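# Transfer 96-well plate from nest N1 to nest N2

## Task

Carry the 96-well plate out of nest N1 (the left nest as seen from the arms) and set it into nest N2 (the right nest), resting level within the nest's locating features and turned so that well A1, at the plate's clipped corner, lies at the nest corner labelled A1; then open the gripper and withdraw the hand from the plate.

## Robot and tools

Robot: two arms, left_arm and right_arm, each ending in a parallel two-finger gripper. In a gripper's own frame the fingers point along +z and close along y. The reported end_effector_position is the point between the finger pads, roughly 1 cm short of the fingertips. Arm bases sit at left_arm (-0.012, +0.284, 0) and right_arm (+0.034, -0.350, 0) m in the scene frame.

Scene frame: origin on the table surface midway between the arms, +x out across the table, +z up, left_arm on the +y side. The names left and right are arm names only, not image sides. Seen from the arms, N1 is the left nest and N2 the right one. The plate has one cut-off corner, which is where well A1 is.

Motion row (shared by execute_actions and move): one flat list of 14 numbers, each from -1 to 1, always covering both arms even if one stays still. Order: left_arm dx, dy, dz, rx, ry, rz, opening, then right_arm in the same order. dx..rz are an offset, not a pose: they are expressed in that gripper's own axes and measured from its measured pose (for execute_actions, at the start of the action; for move, the pose in the latest result that reported one). Scale: 1.0 equals 0.6 m of travel or 180 degrees of turn; rx, ry, rz form a single rotation vector. The opening is absolute, not an offset: +1 fully open (0.094 m), -1 closed.

execute_actions(actions): a list of actions run in sequence. Each action is a table of up to 15 rows, one row per control step of 1/30 s; if fewer rows are given, the final row repeats to fill 15 steps. Every row in an action is an offset from that action's starting pose, not from the row before. An empty list just returns the current state and images.

move(target, speed, blocking): target is one 14-number row as above. Each gripper follows a straight path to its target, both arms finishing together, lasting 0.5 to 10 s (cut off at 10 s, possibly short of target). speed is the path's top speed in m/s, 0.002 to 0.5, default 0.25; rotation is capped at twice that value in rad/s. Openings are sent when the move begins. Paths do not avoid obstacles or the other arm, and grippers can lag, drift, or overshoot the speed, most of all with a near-straight arm. Faster approaches and targets set deeper past contact press harder. blocking=false returns after 0.5 s while the move continues; until a result shows it ended, new rows and moves are rejected, so use wait or stop first.

wait(seconds): 0 to 10 s; arms keep their last command, and a running move carries on (returns early if it finishes). stop(): brakes a running move, needing some distance, more when fast; fingers keep moving. zoom_image(camera, region): enlarges a pixel box [x0, y0, x1, y1] (top-left origin, at most 504 by 504) of a camera's latest image. Cameras: cam_head_left, cam_head_right, cam_high, cam_low (672x504) and cam_left_wrist, cam_right_wrist (504x504). read_manual(section) only returns licence text. finished_scene(scene) closes the current scene by its number once the goal is stable; it is irreversible.

Reading results: the state line gives each gripper's position (m) and quat_wxyz in the scene frame; printed positions can be off, more so far from the base. grip_measured is finger opening on the command scale; Joint positions ends with the opening in metres. Hand target lines show where the controller is currently driving each gripper. A move adds a move: line with an ending such as done, off_target, moving, held or fault, plus any limits (paced = pose clipped; held = some steps were blocked, after which the arm may dash faster than asked) and each gripper's remaining distance. Naming only one arm means the other finished. Step readings list positions at some steps; HELD flags a step where that arm was held back. pose unreachable means the clearance check altered or blocked a command. FAULT marks an arm stop; MOTOR HOT warns from 85 °C, and at 100 °C an OVER-TEMPERATURE FAULT makes that arm let go and drop.

Controller behaviour: each step the command is limited to within 70 mm and 16 degrees of the measured pose, so a distant target needs several actions; position wins over orientation when both cannot be met. Arms usually finish a centimetre or more short, mostly low, and zero offsets let them sag further. To hold an arm in place, send the correction back to its desired pose in the first call of a reply and zeros afterwards, aiming higher if it still sags. Offsets of a few mm may do nothing. Repeating an offset against something rigid does not push harder, but against something yielding it goes deeper. Time runs while you compose replies; the robot holds its last command meanwhile.

Gripping: fingers go to the opening you write (except near the ends). To hold, command about 0.03 below grip_measured; less grips more gently. Pad force tops out around 50 to 62 N, lower on very thin parts, with a brief spike at first contact. Each gripper's reading has its own fixed error of up to about 1 mm.

Avoid: dropping the plate from more than a few mm, knocking anything off the table, the arms colliding or pressing each other, slamming or hard pushes, and holding a load long enough to overheat. Loose items may occasionally be nudged by outside disturbances.

Each tool is called after "Request:" by a JSON object that holds its "api" and its "payload".

## Session

I'll start by looking at the scene.

Request:
{"api": "execute_actions", "payload": {"actions": []}}

Scene clock: 0.00 s.
left_arm: end_effector_position=(+0.0740, +0.0612, +0.2064) grip_measured=+1.000 end_effector_quat_wxyz=(-0.030, +0.530, +0.838, -0.128) | right_arm: end_effector_position=(+0.4455, -0.4285, +0.2707) grip_measured=+1.000 end_effector_quat_wxyz=(+0.113, +0.385, +0.893, -0.204)
Joint positions: left_arm=[-0.837  0.898  0.838 -1.452  0.257  0.103  0.094] | right_arm=[-0.195  1.386  1.34  -1.474  0.469  0.802  0.094]
Joint velocities: left_arm=[-0.005 -0.005 -0.012  0.002 -0.095  0.007  0.   ] | right_arm=[-0.015 -0.005 -0.012 -0.017  0.022 -0.022  0.   ]
Motor temperatures (°C, as the motors report them): left_arm=[30 32 30 33 32 31] | right_arm=[30 32 30 32 31 32]
Hand target (left_arm): +0.078, +0.055, +0.217; -0.018, +0.531, +0.837, -0.134
Hand target (right_arm): +0.451, -0.428, +0.279; +0.123, +0.388, +0.891, -0.200

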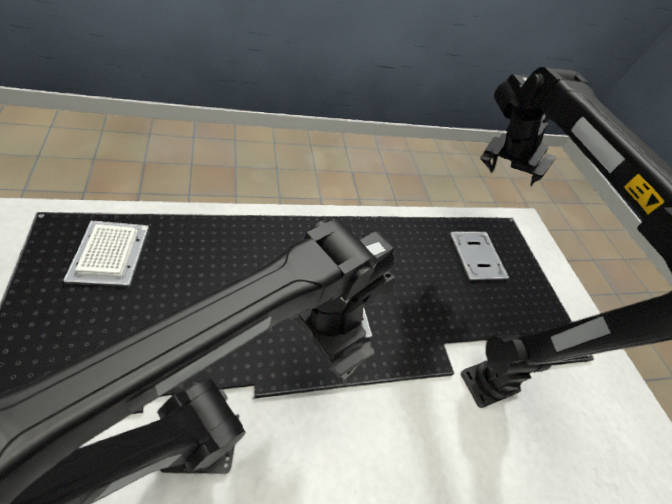

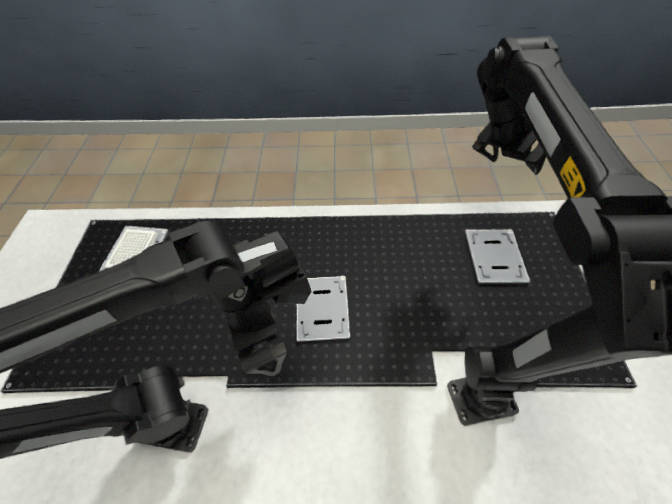

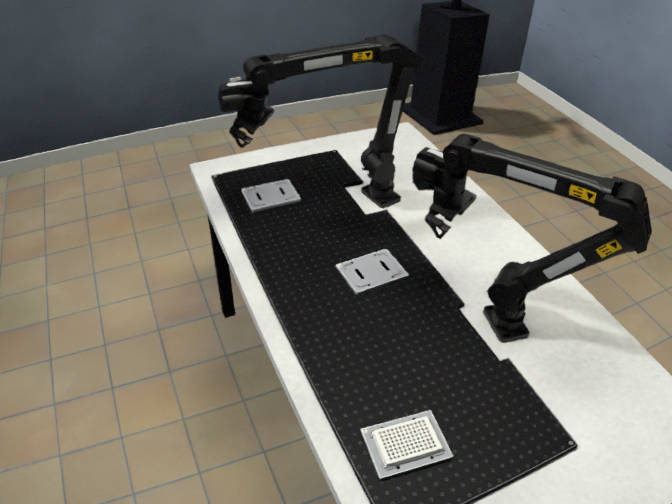

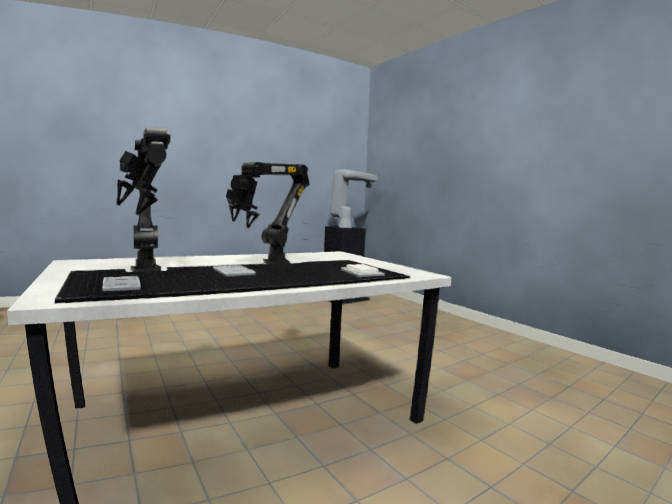

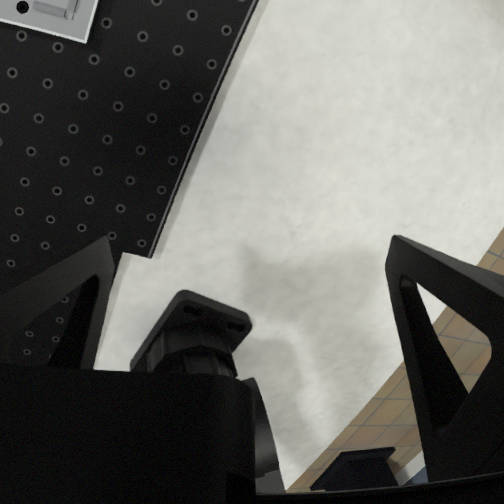

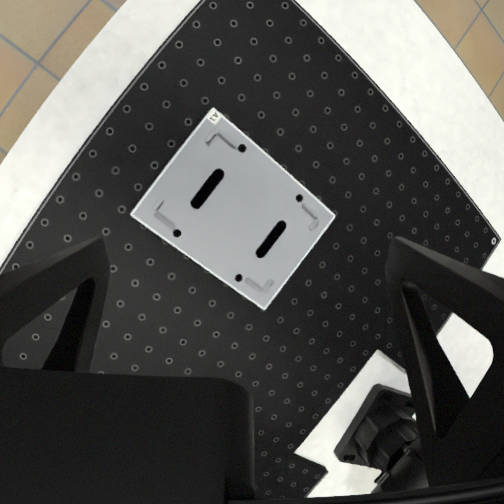

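Request:
{"api": "zoom_image", "payload": {"camera": "cam_high", "region": [340, 390, 480, 495]}}

Request:
{"api": "zoom_image", "payload": {"camera": "cam_high", "region": [315, 230, 435, 320]}}

Request:
{"api": "zoom_image", "payload": {"camera": "cam_right_wrist", "region": [110, 90, 360, 330]}}

Request:
{"api": "zoom_image", "payload": {"camera": "cam_head_left", "region": [50, 205, 170, 295]}}

Request:
{"api": "zoom_image", "payload": {"camera": "cam_head_right", "region": [270, 260, 390, 350]}}

Request:
{"api": "zoom_image", "payload": {"camera": "cam_head_right", "region": [440, 215, 560, 305]}}

Region (340, 390, 480, 495) of cam_high's 672x504 image, scaled by 3.600, with more detail than that image has; it fills the top 378 rows of this view, and the rest is white.

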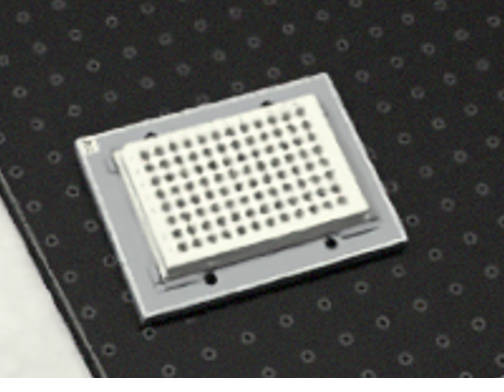

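Region (315, 230, 435, 320) of cam_high's 672x504 image, scaled by 4.200, with more detail than that image has; it fills the top 378 rows of this view, and the rest is white.

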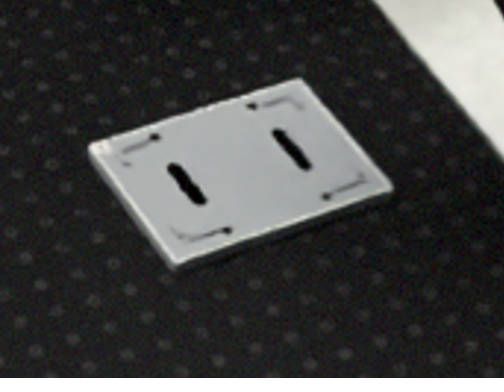

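Region (110, 90, 360, 330) of cam_right_wrist's 504x504 image, scaled by 2.016, with more detail than that image has; it fills the top 484 rows of this view, and the rest is white.

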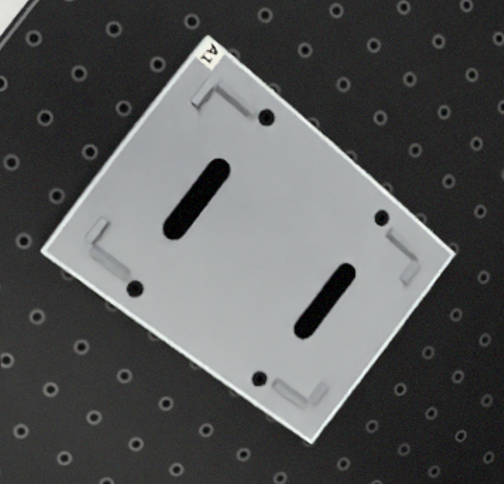

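Region (50, 205, 170, 295) of cam_head_left's 672x504 image, scaled by 4.200, with more detail than that image has; it fills the top 378 rows of this view, and the rest is white.

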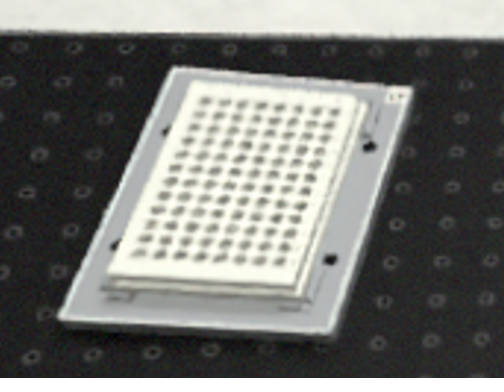

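Region (270, 260, 390, 350) of cam_head_right's 672x504 image, scaled by 4.200, with more detail than that image has; it fills the top 378 rows of this view, and the rest is white.

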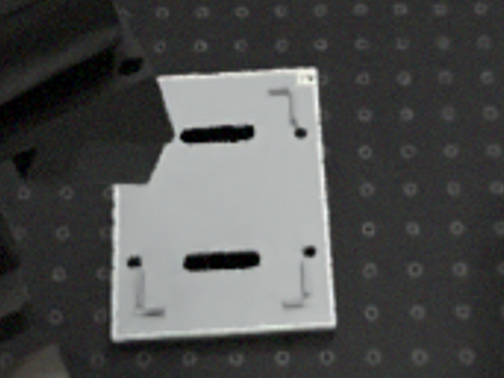

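Region (440, 215, 560, 305) of cam_head_right's 672x504 image, scaled by 4.200, with more detail than that image has; it fills the top 378 rows of this view, and the rest is white.

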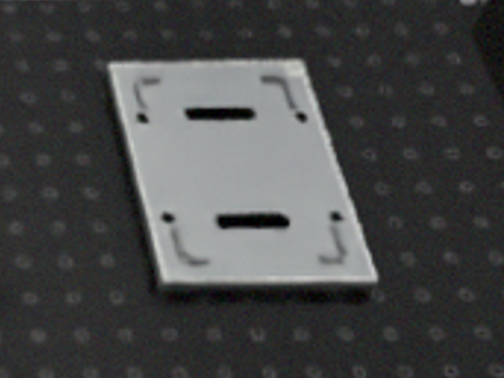

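Request:
{"api": "move", "payload": {"target": [0.3911, 0.8240, -0.1646, -0.0863, -0.0150, -0.3204, 1, 0.1251, -0.0528, 0.2105, -0.1360, 0.0729, -0.2630, 1], "speed": 0.3}}

Scene clock: 9.97 s.
left_arm: end_effector_position=(+0.4090, +0.4911, +0.1528) grip_measured=+1.000 end_effector_quat_wxyz=(-0.014, +0.064, +0.998, +0.000) | right_arm: end_effector_position=(+0.3766, -0.4540, +0.1465) grip_measured=+1.000 end_effector_quat_wxyz=(+0.005, -0.013, +1.000, -0.002)
Joint positions: left_arm=[ 0.632  1.62   1.337 -1.311 -0.015  0.581  0.094] | right_arm=[-0.487  1.32   0.995 -1.234  0.001 -0.319  0.094]
Joint velocities: left_arm=[-0.005 -0.015  0.012 -0.007 -0.081 -0.037  0.   ] | right_arm=[-0.015  0.005 -0.007 -0.007 -0.037 -0.095  0.   ]
Motor temperatures (°C, as the motors report them): left_arm=[30 32 34 33 32 31] | right_arm=[30 33 32 32 31 32]
Hand target (left_arm): +0.426, +0.501, +0.171; +0.011, +0.057, +0.998, +0.016
Hand target (right_arm): +0.377, -0.457, +0.140; +0.003, -0.014, +1.000, -0.000
Off the commanded pose (left_arm): 0.018 m, 2 deg.
Off the commanded pose (right_arm): 0.007 m, 1 deg.
move: off_target (left_arm)
camera_calibration (this result's frames):
cam_left_wrist: T_world_to_cam=[[-0.147002, -0.989135, 0.00118716, 0.551663], [-0.79076, 0.118241, 0.600598, 0.179153], [-0.594213, 0.0873503, -0.79955, 0.440873], [0, 0, 0, 1]] pos_world=[0.484735, 0.485976, 0.244246]
cam_right_wrist: T_world_to_cam=[[0.0446383, -0.998905, 0.0139967, -0.474468], [-0.813858, -0.0282368, 0.580377, 0.215081], [-0.579346, -0.0372984, -0.814228, 0.441225], [0, 0, 0, 1]] pos_world=[0.451847, -0.451419, 0.24107]

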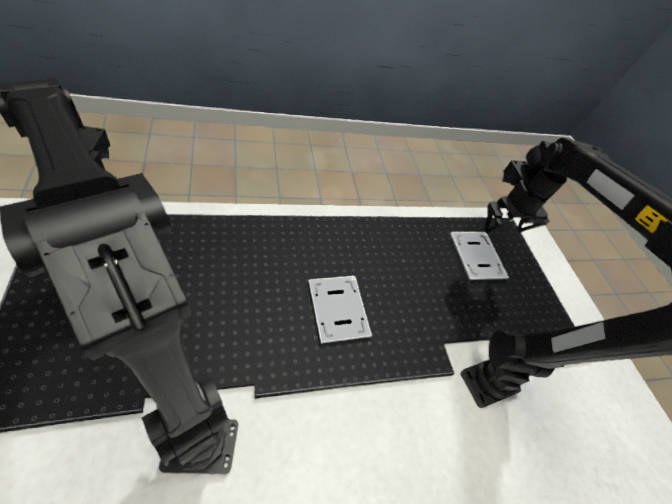

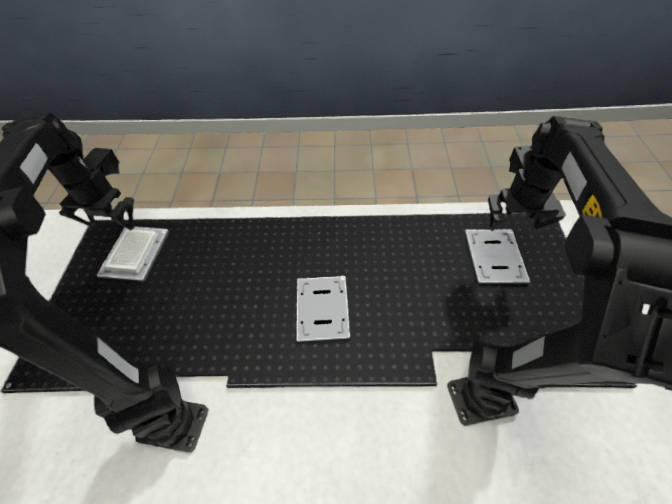

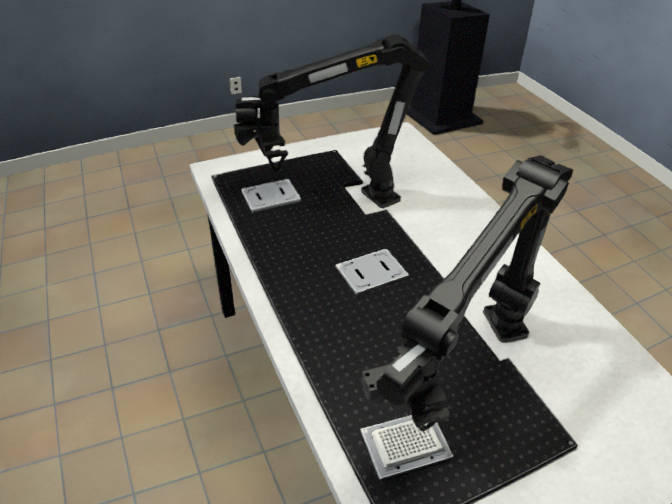

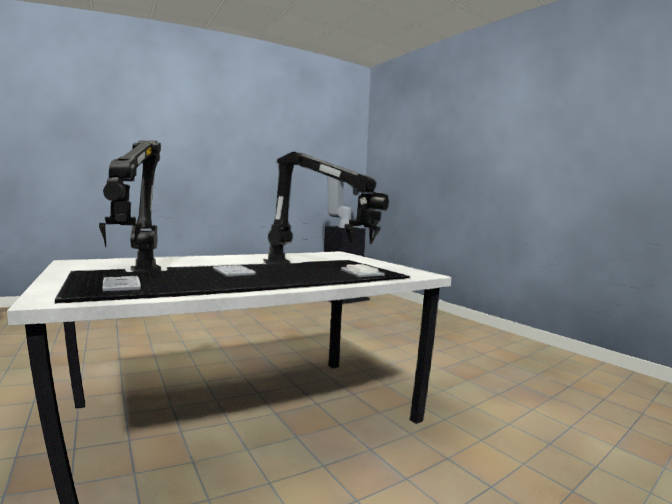

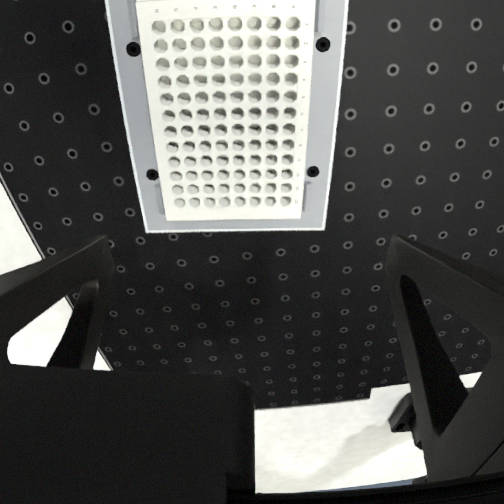

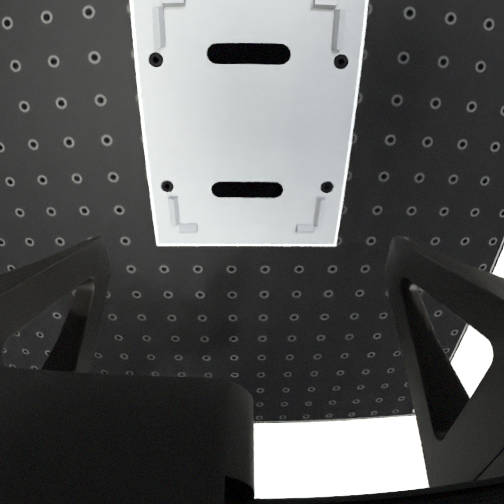

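Request:
{"api": "zoom_image", "payload": {"camera": "cam_left_wrist", "region": [90, 0, 370, 250]}}

Request:
{"api": "zoom_image", "payload": {"camera": "cam_right_wrist", "region": [110, 0, 390, 260]}}

Region (90, 0, 370, 250) of cam_left_wrist's 504x504 image, scaled by 1.800, with more detail than that image has; it fills the top 450 rows of this view, and the rest is white.

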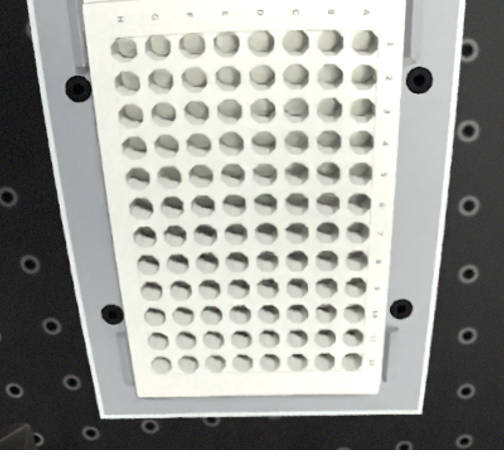

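Region (110, 0, 390, 260) of cam_right_wrist's 504x504 image, scaled by 1.800, with more detail than that image has; it fills the top 468 rows of this view, and the rest is white.

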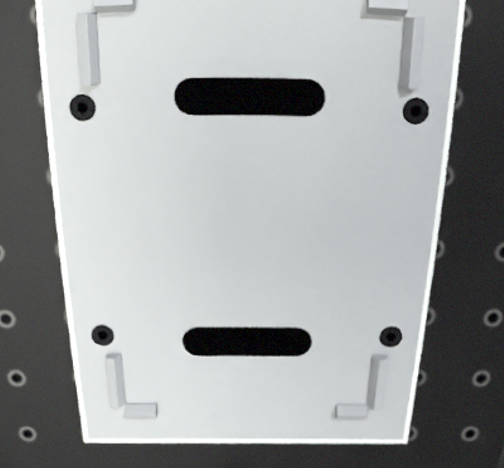

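Request:
{"api": "move", "payload": {"target": [-0.0204, 0.0179, 0.1208, -0.0005, -0.0140, -0.003, 1, -0.0114, 0.0012, 0.1276, -0.0013, 0.0032, 0.0027, 1], "speed": 0.12}}

Scene clock: 17.40 s.
left_arm: end_effector_position=(+0.4182, +0.4949, +0.0831) grip_measured=+1.000 end_effector_quat_wxyz=(+0.003, +0.060, +0.998, -0.001) | right_arm: end_effector_position=(+0.3824, -0.4557, +0.0743) grip_measured=+1.000 end_effector_quat_wxyz=(+0.000, -0.010, +1.000, -0.001)
Joint positions: left_arm=[ 0.638  1.694  1.235 -1.109  0.005  0.58   0.094] | right_arm=[-0.487  1.429  0.894 -1.034  0.001 -0.312  0.094]
Joint velocities: left_arm=[-0.005 -0.005  0.007 -0.002 -0.051 -0.037  0.   ] | right_arm=[-0.015 -0.005 -0.002  0.007 -0.051  0.022  0.   ]
Motor temperatures (°C, as the motors report them): left_arm=[30 32 36 33 32 31] | right_arm=[30 33 32 32 31 32]
Hand target (left_arm): +0.419, +0.501, +0.080; +0.008, +0.059, +0.998, +0.000
Hand target (right_arm): +0.384, -0.454, +0.070; +0.001, -0.009, +1.000, -0.000
Off the commanded pose (left_arm): 0.007 m, 1 deg.
Off the commanded pose (right_arm): 0.005 m, 0 deg.
move: done
camera_calibration (this result's frames):
cam_left_wrist: T_world_to_cam=[[-0.14044, -0.990087, 0.00202596, 0.554435], [-0.811145, 0.11623, 0.573179, 0.239641], [-0.567733, 0.0788536, -0.819428, 0.385022], [0, 0, 0, 1]] pos_world=[0.490838, 0.490725, 0.177017]
cam_right_wrist: T_world_to_cam=[[0.0382842, -0.999212, 0.0104545, -0.472889], [-0.808064, -0.0248024, 0.588572, 0.26035], [-0.587849, -0.0309809, -0.808377, 0.391389], [0, 0, 0, 1]] pos_world=[0.458561, -0.453934, 0.168099]

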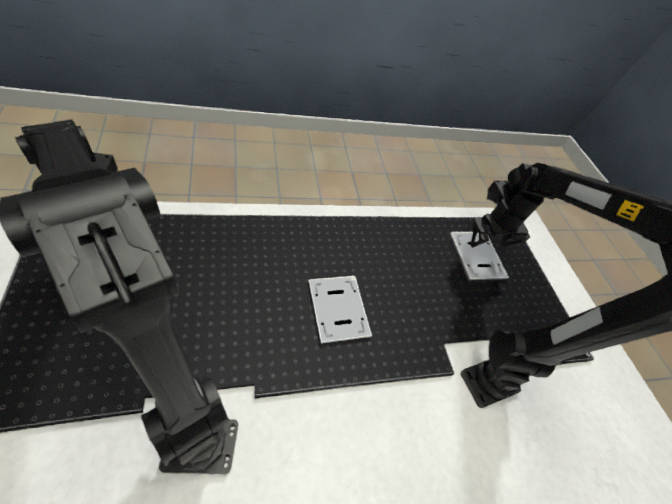

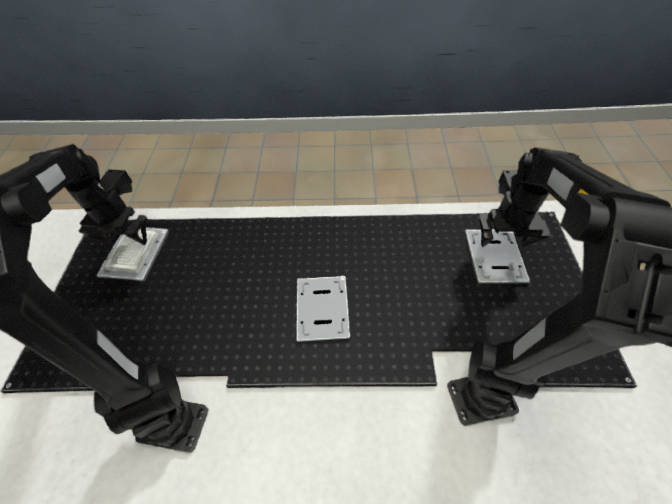

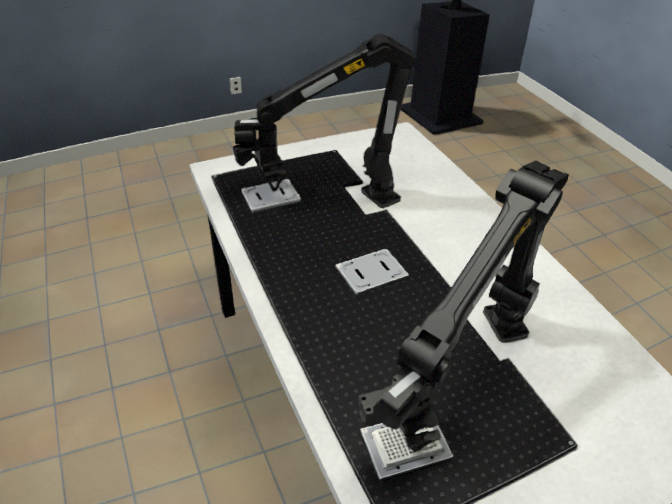

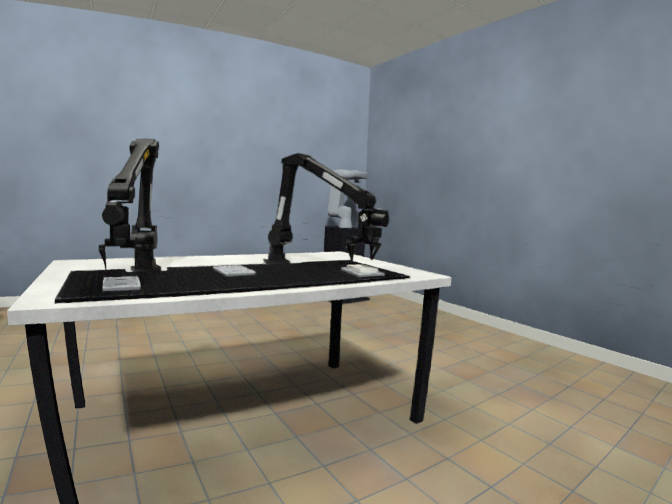

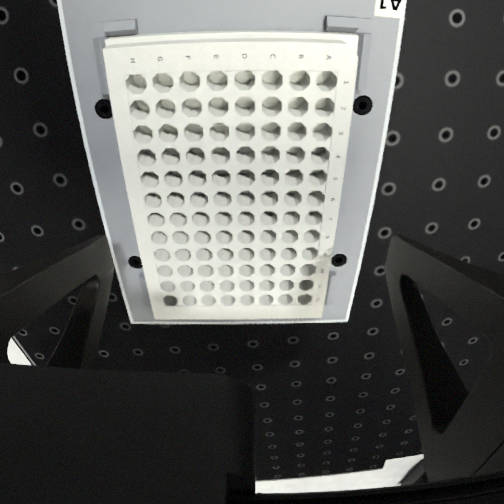

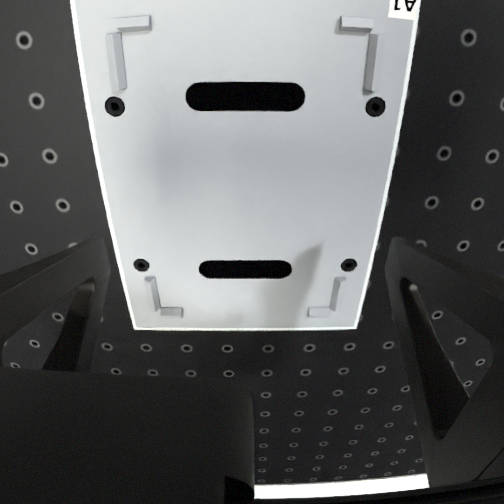

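Request:
{"api": "zoom_image", "payload": {"camera": "cam_right_wrist", "region": [60, 200, 440, 340]}}

Request:
{"api": "zoom_image", "payload": {"camera": "cam_right_wrist", "region": [60, 0, 440, 140]}}

Request:
{"api": "zoom_image", "payload": {"camera": "cam_left_wrist", "region": [250, 0, 420, 140]}}

Request:
{"api": "zoom_image", "payload": {"camera": "cam_low", "region": [320, 230, 420, 300]}}

Region (60, 200, 440, 340) of cam_right_wrist's 504x504 image, scaled by 1.326, with more detail than that image has; it fills the top 186 rows of this view, and the rest is white.

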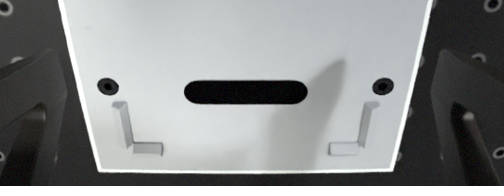

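Region (60, 0, 440, 140) of cam_right_wrist's 504x504 image, scaled by 1.326, with more detail than that image has; it fills the top 186 rows of this view, and the rest is white.

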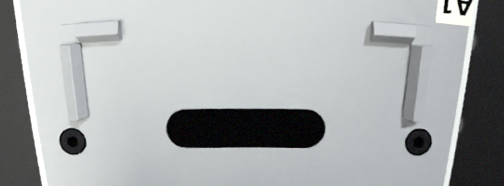

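Region (250, 0, 420, 140) of cam_left_wrist's 504x504 image, scaled by 2.965, with more detail than that image has; it fills the top 415 rows of this view, and the rest is white.

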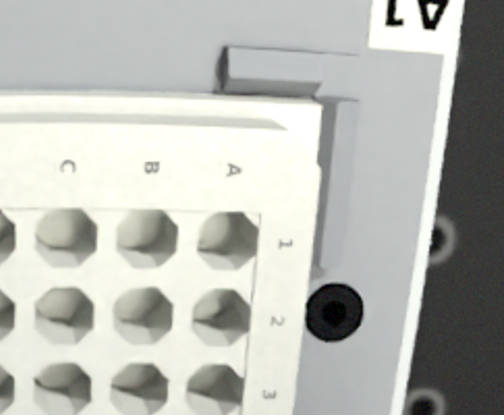

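Region (320, 230, 420, 300) of cam_low's 672x504 image, scaled by 5.040, with more detail than that image has; it fills the top 353 rows of this view, and the rest is white.

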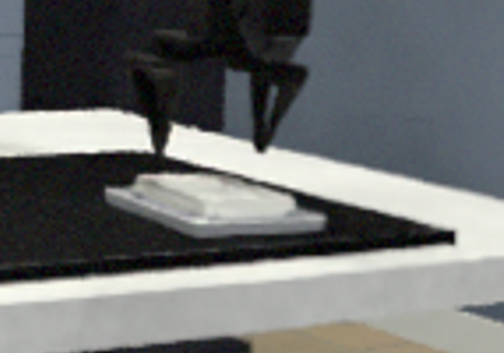

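Request:
{"api": "move", "payload": {"target": [-0.0005, 0.0202, 0.0333, -0.0072, -0.011, -0.0019, 1, -0.0027, 0.0028, 0.0072, 0, 0, 0, 1], "speed": 0.06}}

Scene clock: 21.13 s.
left_arm: end_effector_position=(+0.4204, +0.5020, +0.0717) grip_measured=+1.000 end_effector_quat_wxyz=(+0.021, +0.058, +0.998, +0.009) | right_arm: end_effector_position=(+0.3824, -0.4557, +0.0743) grip_measured=+1.000 end_effector_quat_wxyz=(+0.000, -0.010, +1.000, -0.001)
Joint positions: left_arm=[ 0.649  1.695  1.203 -1.032  0.005  0.586  0.094] | right_arm=[-0.487  1.429  0.894 -1.034  0.001 -0.312  0.094]
Joint velocities: left_arm=[ 0.015  0.005 -0.007  0.007 -0.022  0.051  0.   ] | right_arm=[ 0.005 -0.005  0.017  0.007  0.095  0.022  0.   ]
Motor temperatures (°C, as the motors report them): left_arm=[30 32 35 33 32 31] | right_arm=[30 33 32 32 31 32]
Hand target (left_arm): +0.419, +0.507, +0.063; +0.021, +0.058, +0.998, +0.009
Hand target (right_arm): +0.384, -0.454, +0.070; +0.000, -0.010, +1.000, -0.001
Off the commanded pose (left_arm): 0.010 m, 0 deg.
Off the commanded pose (right_arm): 0.005 m, 0 deg.
move: done
camera_calibration (this result's frames):
cam_left_wrist: T_world_to_cam=[[-0.13514, -0.990575, -0.0223454, 0.561569], [-0.833, 0.101373, 0.543907, 0.265891], [-0.536515, 0.0921173, -0.838848, 0.358083], [0, 0, 0, 1]] pos_world=[0.489495, 0.496336, 0.168306]
cam_right_wrist: T_world_to_cam=[[0.0382842, -0.999212, 0.0104545, -0.472889], [-0.808064, -0.0248024, 0.588572, 0.26035], [-0.587849, -0.0309809, -0.808377, 0.391389], [0, 0, 0, 1]] pos_world=[0.458561, -0.453934, 0.168099]

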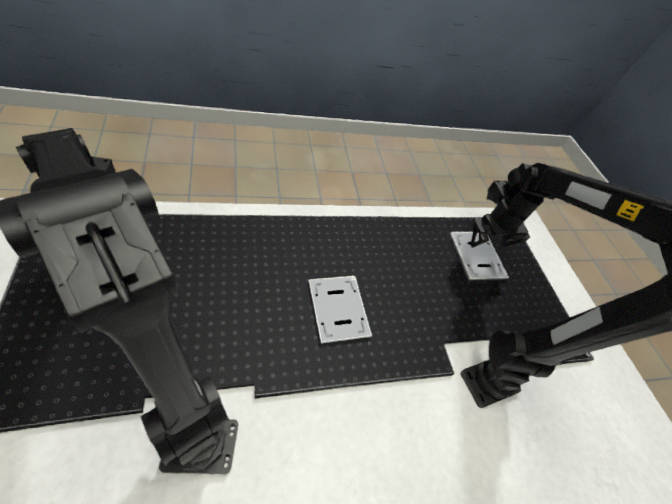

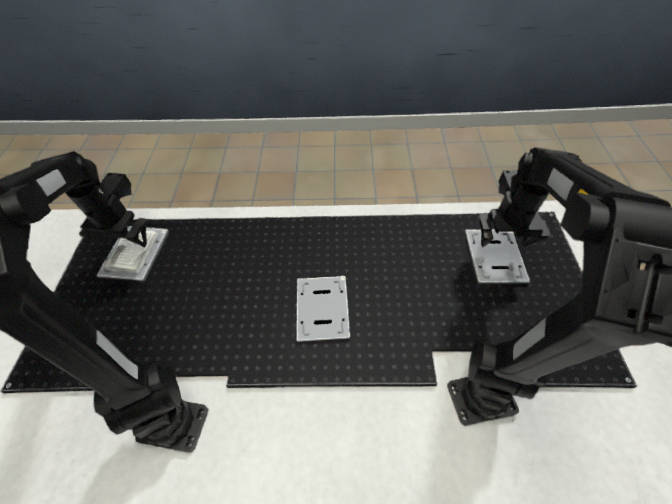

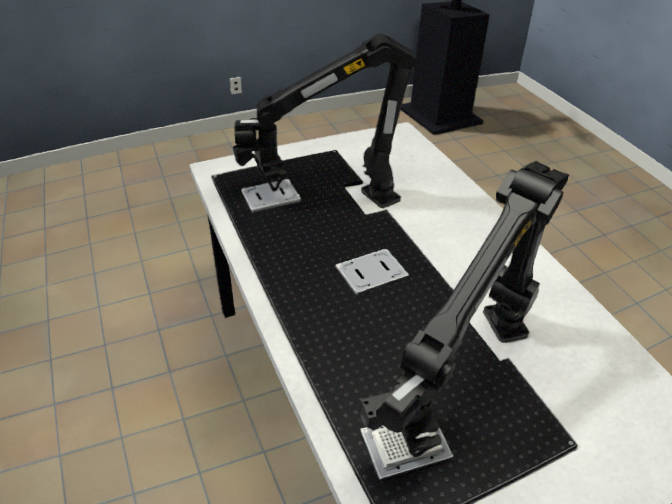

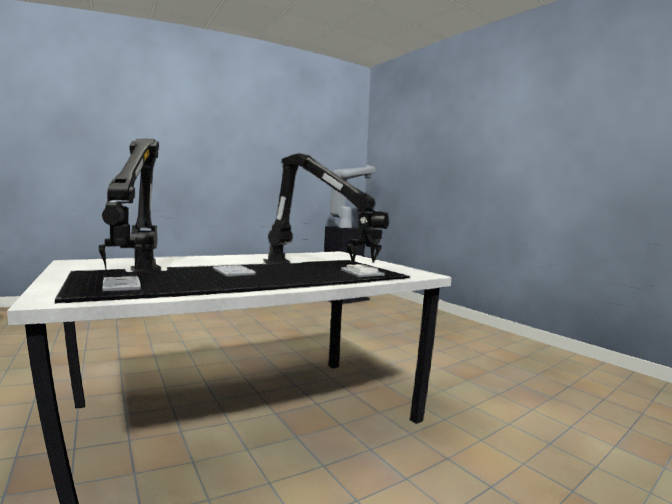

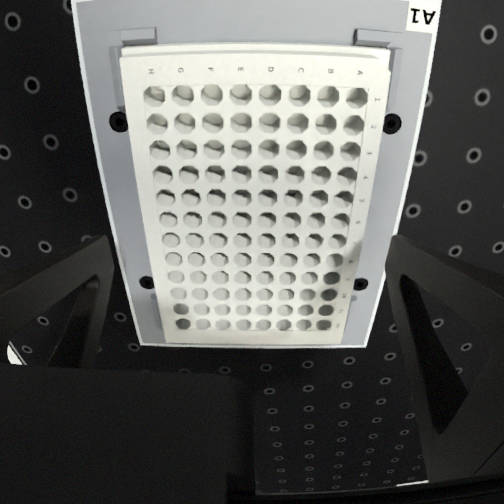

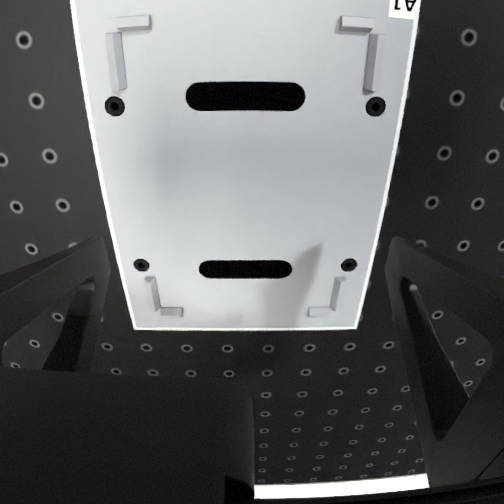

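Request:
{"api": "move", "payload": {"target": [0.0072, 0.0052, 0.0510, 0, 0, 0, 1, -0.0027, 0.0028, 0.0072, 0, 0, 0, 1], "speed": 0.06}}

Scene clock: 23.83 s.
left_arm: end_effector_position=(+0.4176, +0.5005, +0.0468) grip_measured=+1.000 end_effector_quat_wxyz=(+0.019, +0.059, +0.998, +0.008) | right_arm: end_effector_position=(+0.3824, -0.4557, +0.0743) grip_measured=+1.000 end_effector_quat_wxyz=(+0.000, -0.010, +1.000, -0.001)
Joint positions: left_arm=[ 0.649  1.724  1.167 -0.972  0.005  0.588  0.094] | right_arm=[-0.487  1.429  0.894 -1.034  0.001 -0.312  0.094]
Joint velocities: left_arm=[-0.005 -0.005  0.007 -0.017  0.066 -0.022  0.   ] | right_arm=[ 0.005 -0.005  0.002  0.002 -0.037  0.007  0.   ]
Motor temperatures (°C, as the motors report them): left_arm=[30 32 35 33 32 31] | right_arm=[30 33 32 32 31 32]
Hand target (left_arm): +0.417, +0.506, +0.041; +0.021, +0.058, +0.998, +0.009
Hand target (right_arm): +0.384, -0.454, +0.070; +0.000, -0.010, +1.000, -0.001
Off the commanded pose (left_arm): 0.008 m, 0 deg.
Off the commanded pose (right_arm): 0.005 m, 0 deg.
move: done
camera_calibration (this result's frames):
cam_left_wrist: T_world_to_cam=[[-0.137121, -0.990361, -0.0195926, 0.559803], [-0.830376, 0.104141, 0.547386, 0.274597], [-0.540069, 0.0913271, -0.836651, 0.337577], [0, 0, 0, 1]] pos_world=[0.487094, 0.49498, 0.143092]
cam_right_wrist: T_world_to_cam=[[0.0382842, -0.999212, 0.0104545, -0.472889], [-0.808064, -0.0248024, 0.588572, 0.26035], [-0.587849, -0.0309809, -0.808377, 0.391389], [0, 0, 0, 1]] pos_world=[0.458561, -0.453934, 0.168099]

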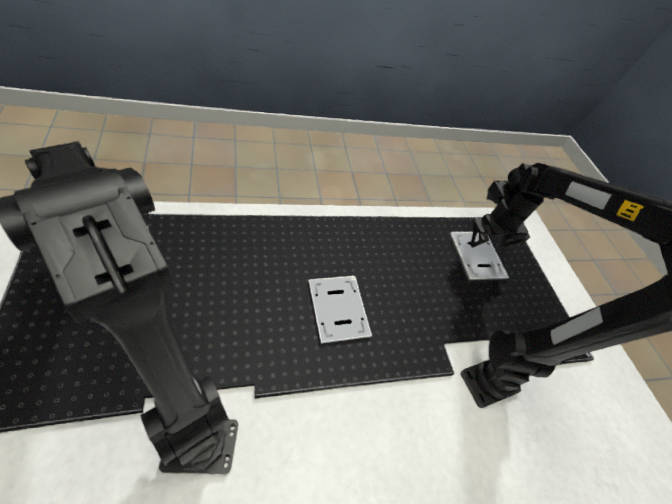

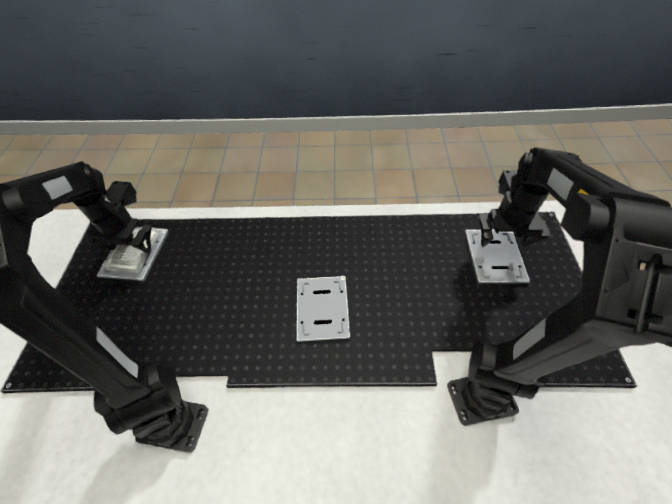

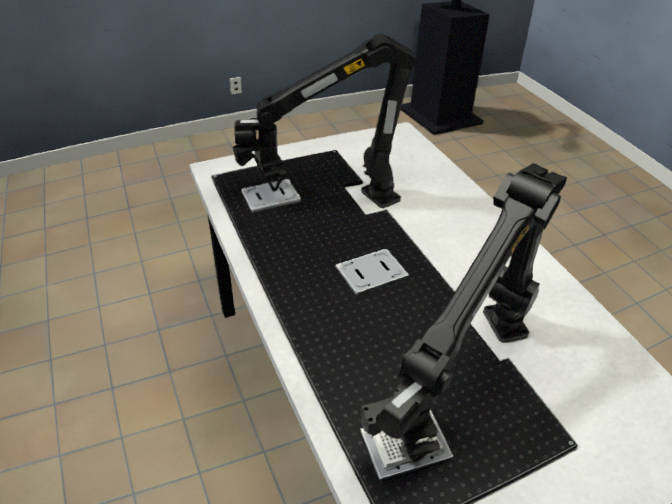

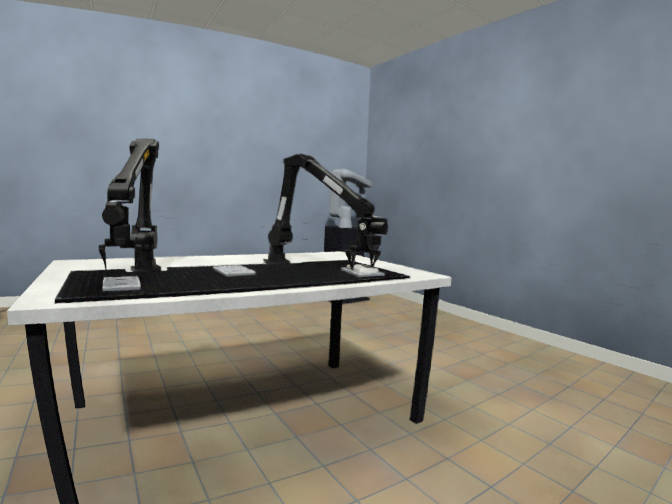

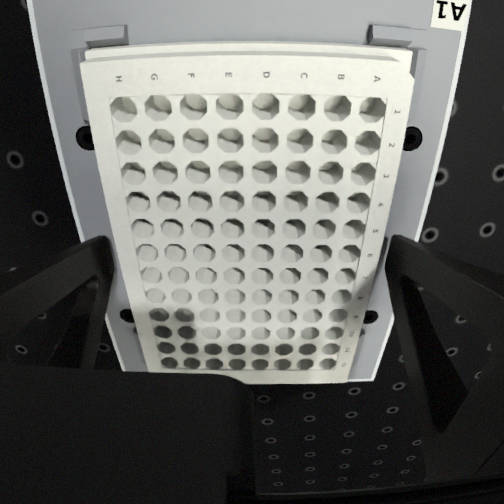

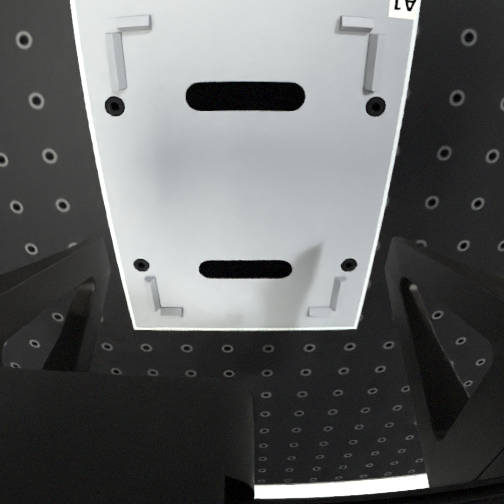

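Request:
{"api": "execute_actions", "payload": {"actions": [[[-0.0033,0.0023,0.0098,0,-0.001,0,0.95,-0.0027,0.0028,0.0072,0,0,0,1],[-0.0033,0.0023,0.0098,0,-0.001,0,0.90,-0.0027,0.0028,0.0072,0,0,0,1],[-0.0033,0.0023,0.0098,0,-0.001,0,0.86,-0.0027,0.0028,0.0072,0,0,0,1],[-0.0033,0.0023,0.0098,0,-0.001,0,0.83,-0.0027,0.0028,0.0072,0,0,0,1],[-0.0033,0.0023,0.0098,0,-0.001,0,0.80,-0.0027,0.0028,0.0072,0,0,0,1],[-0.0033,0.0023,0.0098,0,-0.001,0,0.78,-0.0027,0.0028,0.0072,0,0,0,1],[-0.0033,0.0023,0.0098,0,-0.001,0,0.765,-0.0027,0.0028,0.0072,0,0,0,1],[-0.0033,0.0023,0.0098,0,-0.001,0,0.75,-0.0027,0.0028,0.0072,0,0,0,1],[-0.0033,0.0023,0.0098,0,-0.001,0,0.74,-0.0027,0.0028,0.0072,0,0,0,1],[-0.0033,0.0023,0.0098,0,-0.001,0,0.73,-0.0027,0.0028,0.0072,0,0,0,1],[-0.0033,0.0023,0.0098,0,-0.001,0,0.72,-0.0027,0.0028,0.0072,0,0,0,1],[-0.0033,0.0023,0.0098,0,-0.001,0,0.71,-0.0027,0.0028,0.0072,0,0,0,1],[-0.0033,0.0023,0.0098,0,-0.001,0,0.70,-0.0027,0.0028,0.0072,0,0,0,1]]]}}

Scene clock: 25.30 s.
left_arm: end_effector_position=(+0.4177, +0.5005, +0.0468) grip_measured=+0.718 end_effector_quat_wxyz=(+0.019, +0.059, +0.998, +0.008) | right_arm: end_effector_position=(+0.3824, -0.4557, +0.0743) grip_measured=+1.000 end_effector_quat_wxyz=(+0.000, -0.010, +1.000, -0.001)
Joint positions: left_arm=[ 0.649  1.724  1.167 -0.972  0.006  0.588  0.081] | right_arm=[-0.487  1.429  0.894 -1.034  0.001 -0.312  0.094]
Joint velocities: left_arm=[-0.005 -0.024  0.022  0.017  0.037 -0.037  0.   ] | right_arm=[-0.005 -0.005 -0.002 -0.002 -0.007  0.037  0.   ]
Motor temperatures (°C, as the motors report them): left_arm=[30 33 35 33 32 31] | right_arm=[30 33 33 32 31 32]
Hand target (left_arm): +0.420, +0.502, +0.041; +0.021, +0.059, +0.998, +0.008
Hand target (right_arm): +0.384, -0.454, +0.070; +0.000, -0.010, +1.000, -0.001
Off the commanded pose (left_arm): 0.006 m, 0 deg.
Off the commanded pose (right_arm): 0.005 m, 0 deg.
Step readings (end_effector_position):
0: left_arm (+0.4176, +0.5005, +0.0468) | right_arm (+0.3824, -0.4557, +0.0743)
1: left_arm (+0.4176, +0.5005, +0.0468) | right_arm (+0.3824, -0.4557, +0.0743)
2: left_arm (+0.4176, +0.5005, +0.0468) | right_arm (+0.3824, -0.4557, +0.0743)
4: left_arm (+0.4176, +0.5005, +0.0468) | right_arm (+0.3824, -0.4557, +0.0743)
8: left_arm (+0.4176, +0.5005, +0.0468) | right_arm (+0.3824, -0.4557, +0.0743)
15: end_effector_position above
camera_calibration (this result's frames):
cam_left_wrist: T_world_to_cam=[[-0.137133, -0.990365, -0.0192798, 0.559742], [-0.830469, 0.10434, 0.547207, 0.274575], [-0.539923, 0.0910513, -0.836775, 0.337682], [0, 0, 0, 1]] pos_world=[0.487107, 0.494953, 0.143106]
cam_right_wrist: T_world_to_cam=[[0.0382842, -0.999212, 0.0104545, -0.472889], [-0.808064, -0.0248024, 0.588572, 0.26035], [-0.587849, -0.0309809, -0.808377, 0.391389], [0, 0, 0, 1]] pos_world=[0.458561, -0.453934, 0.168099]

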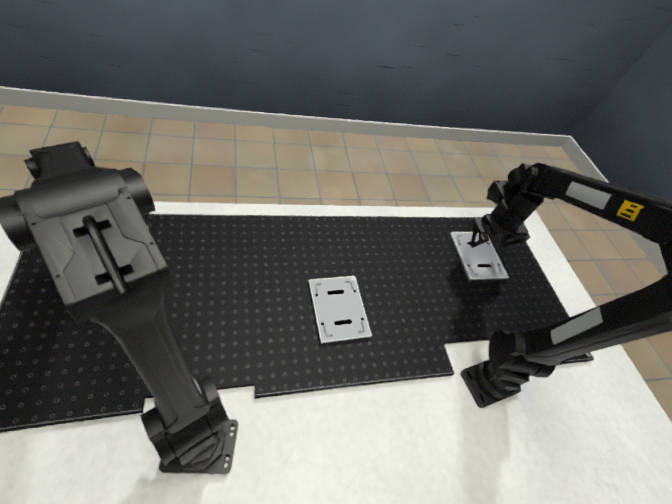

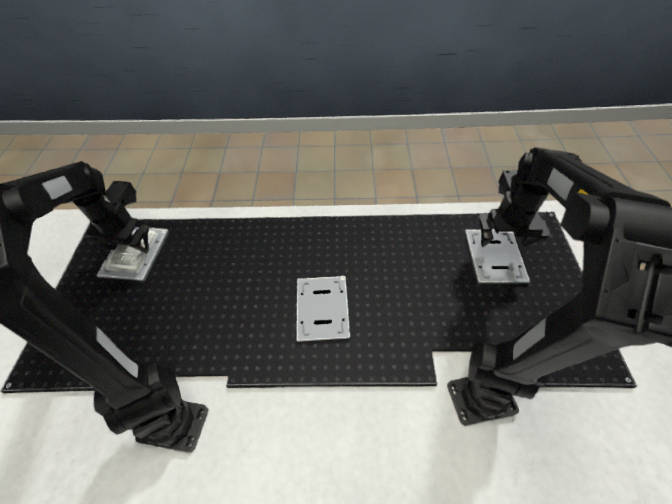

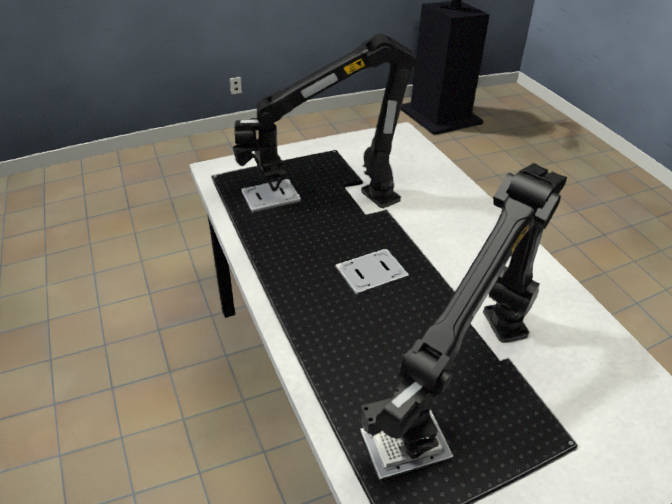

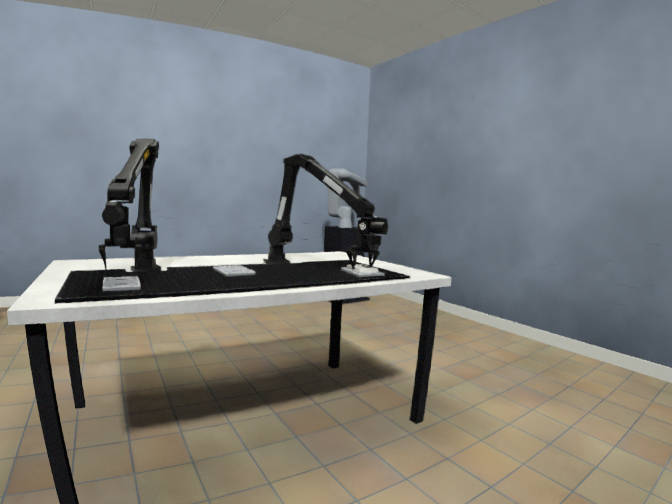

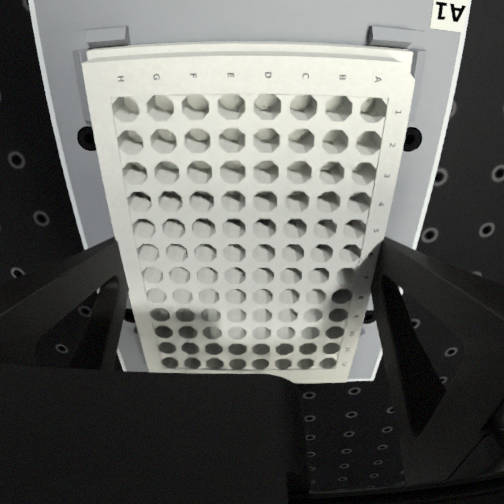

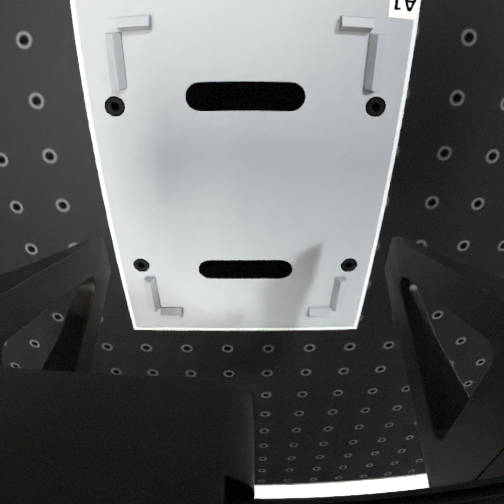

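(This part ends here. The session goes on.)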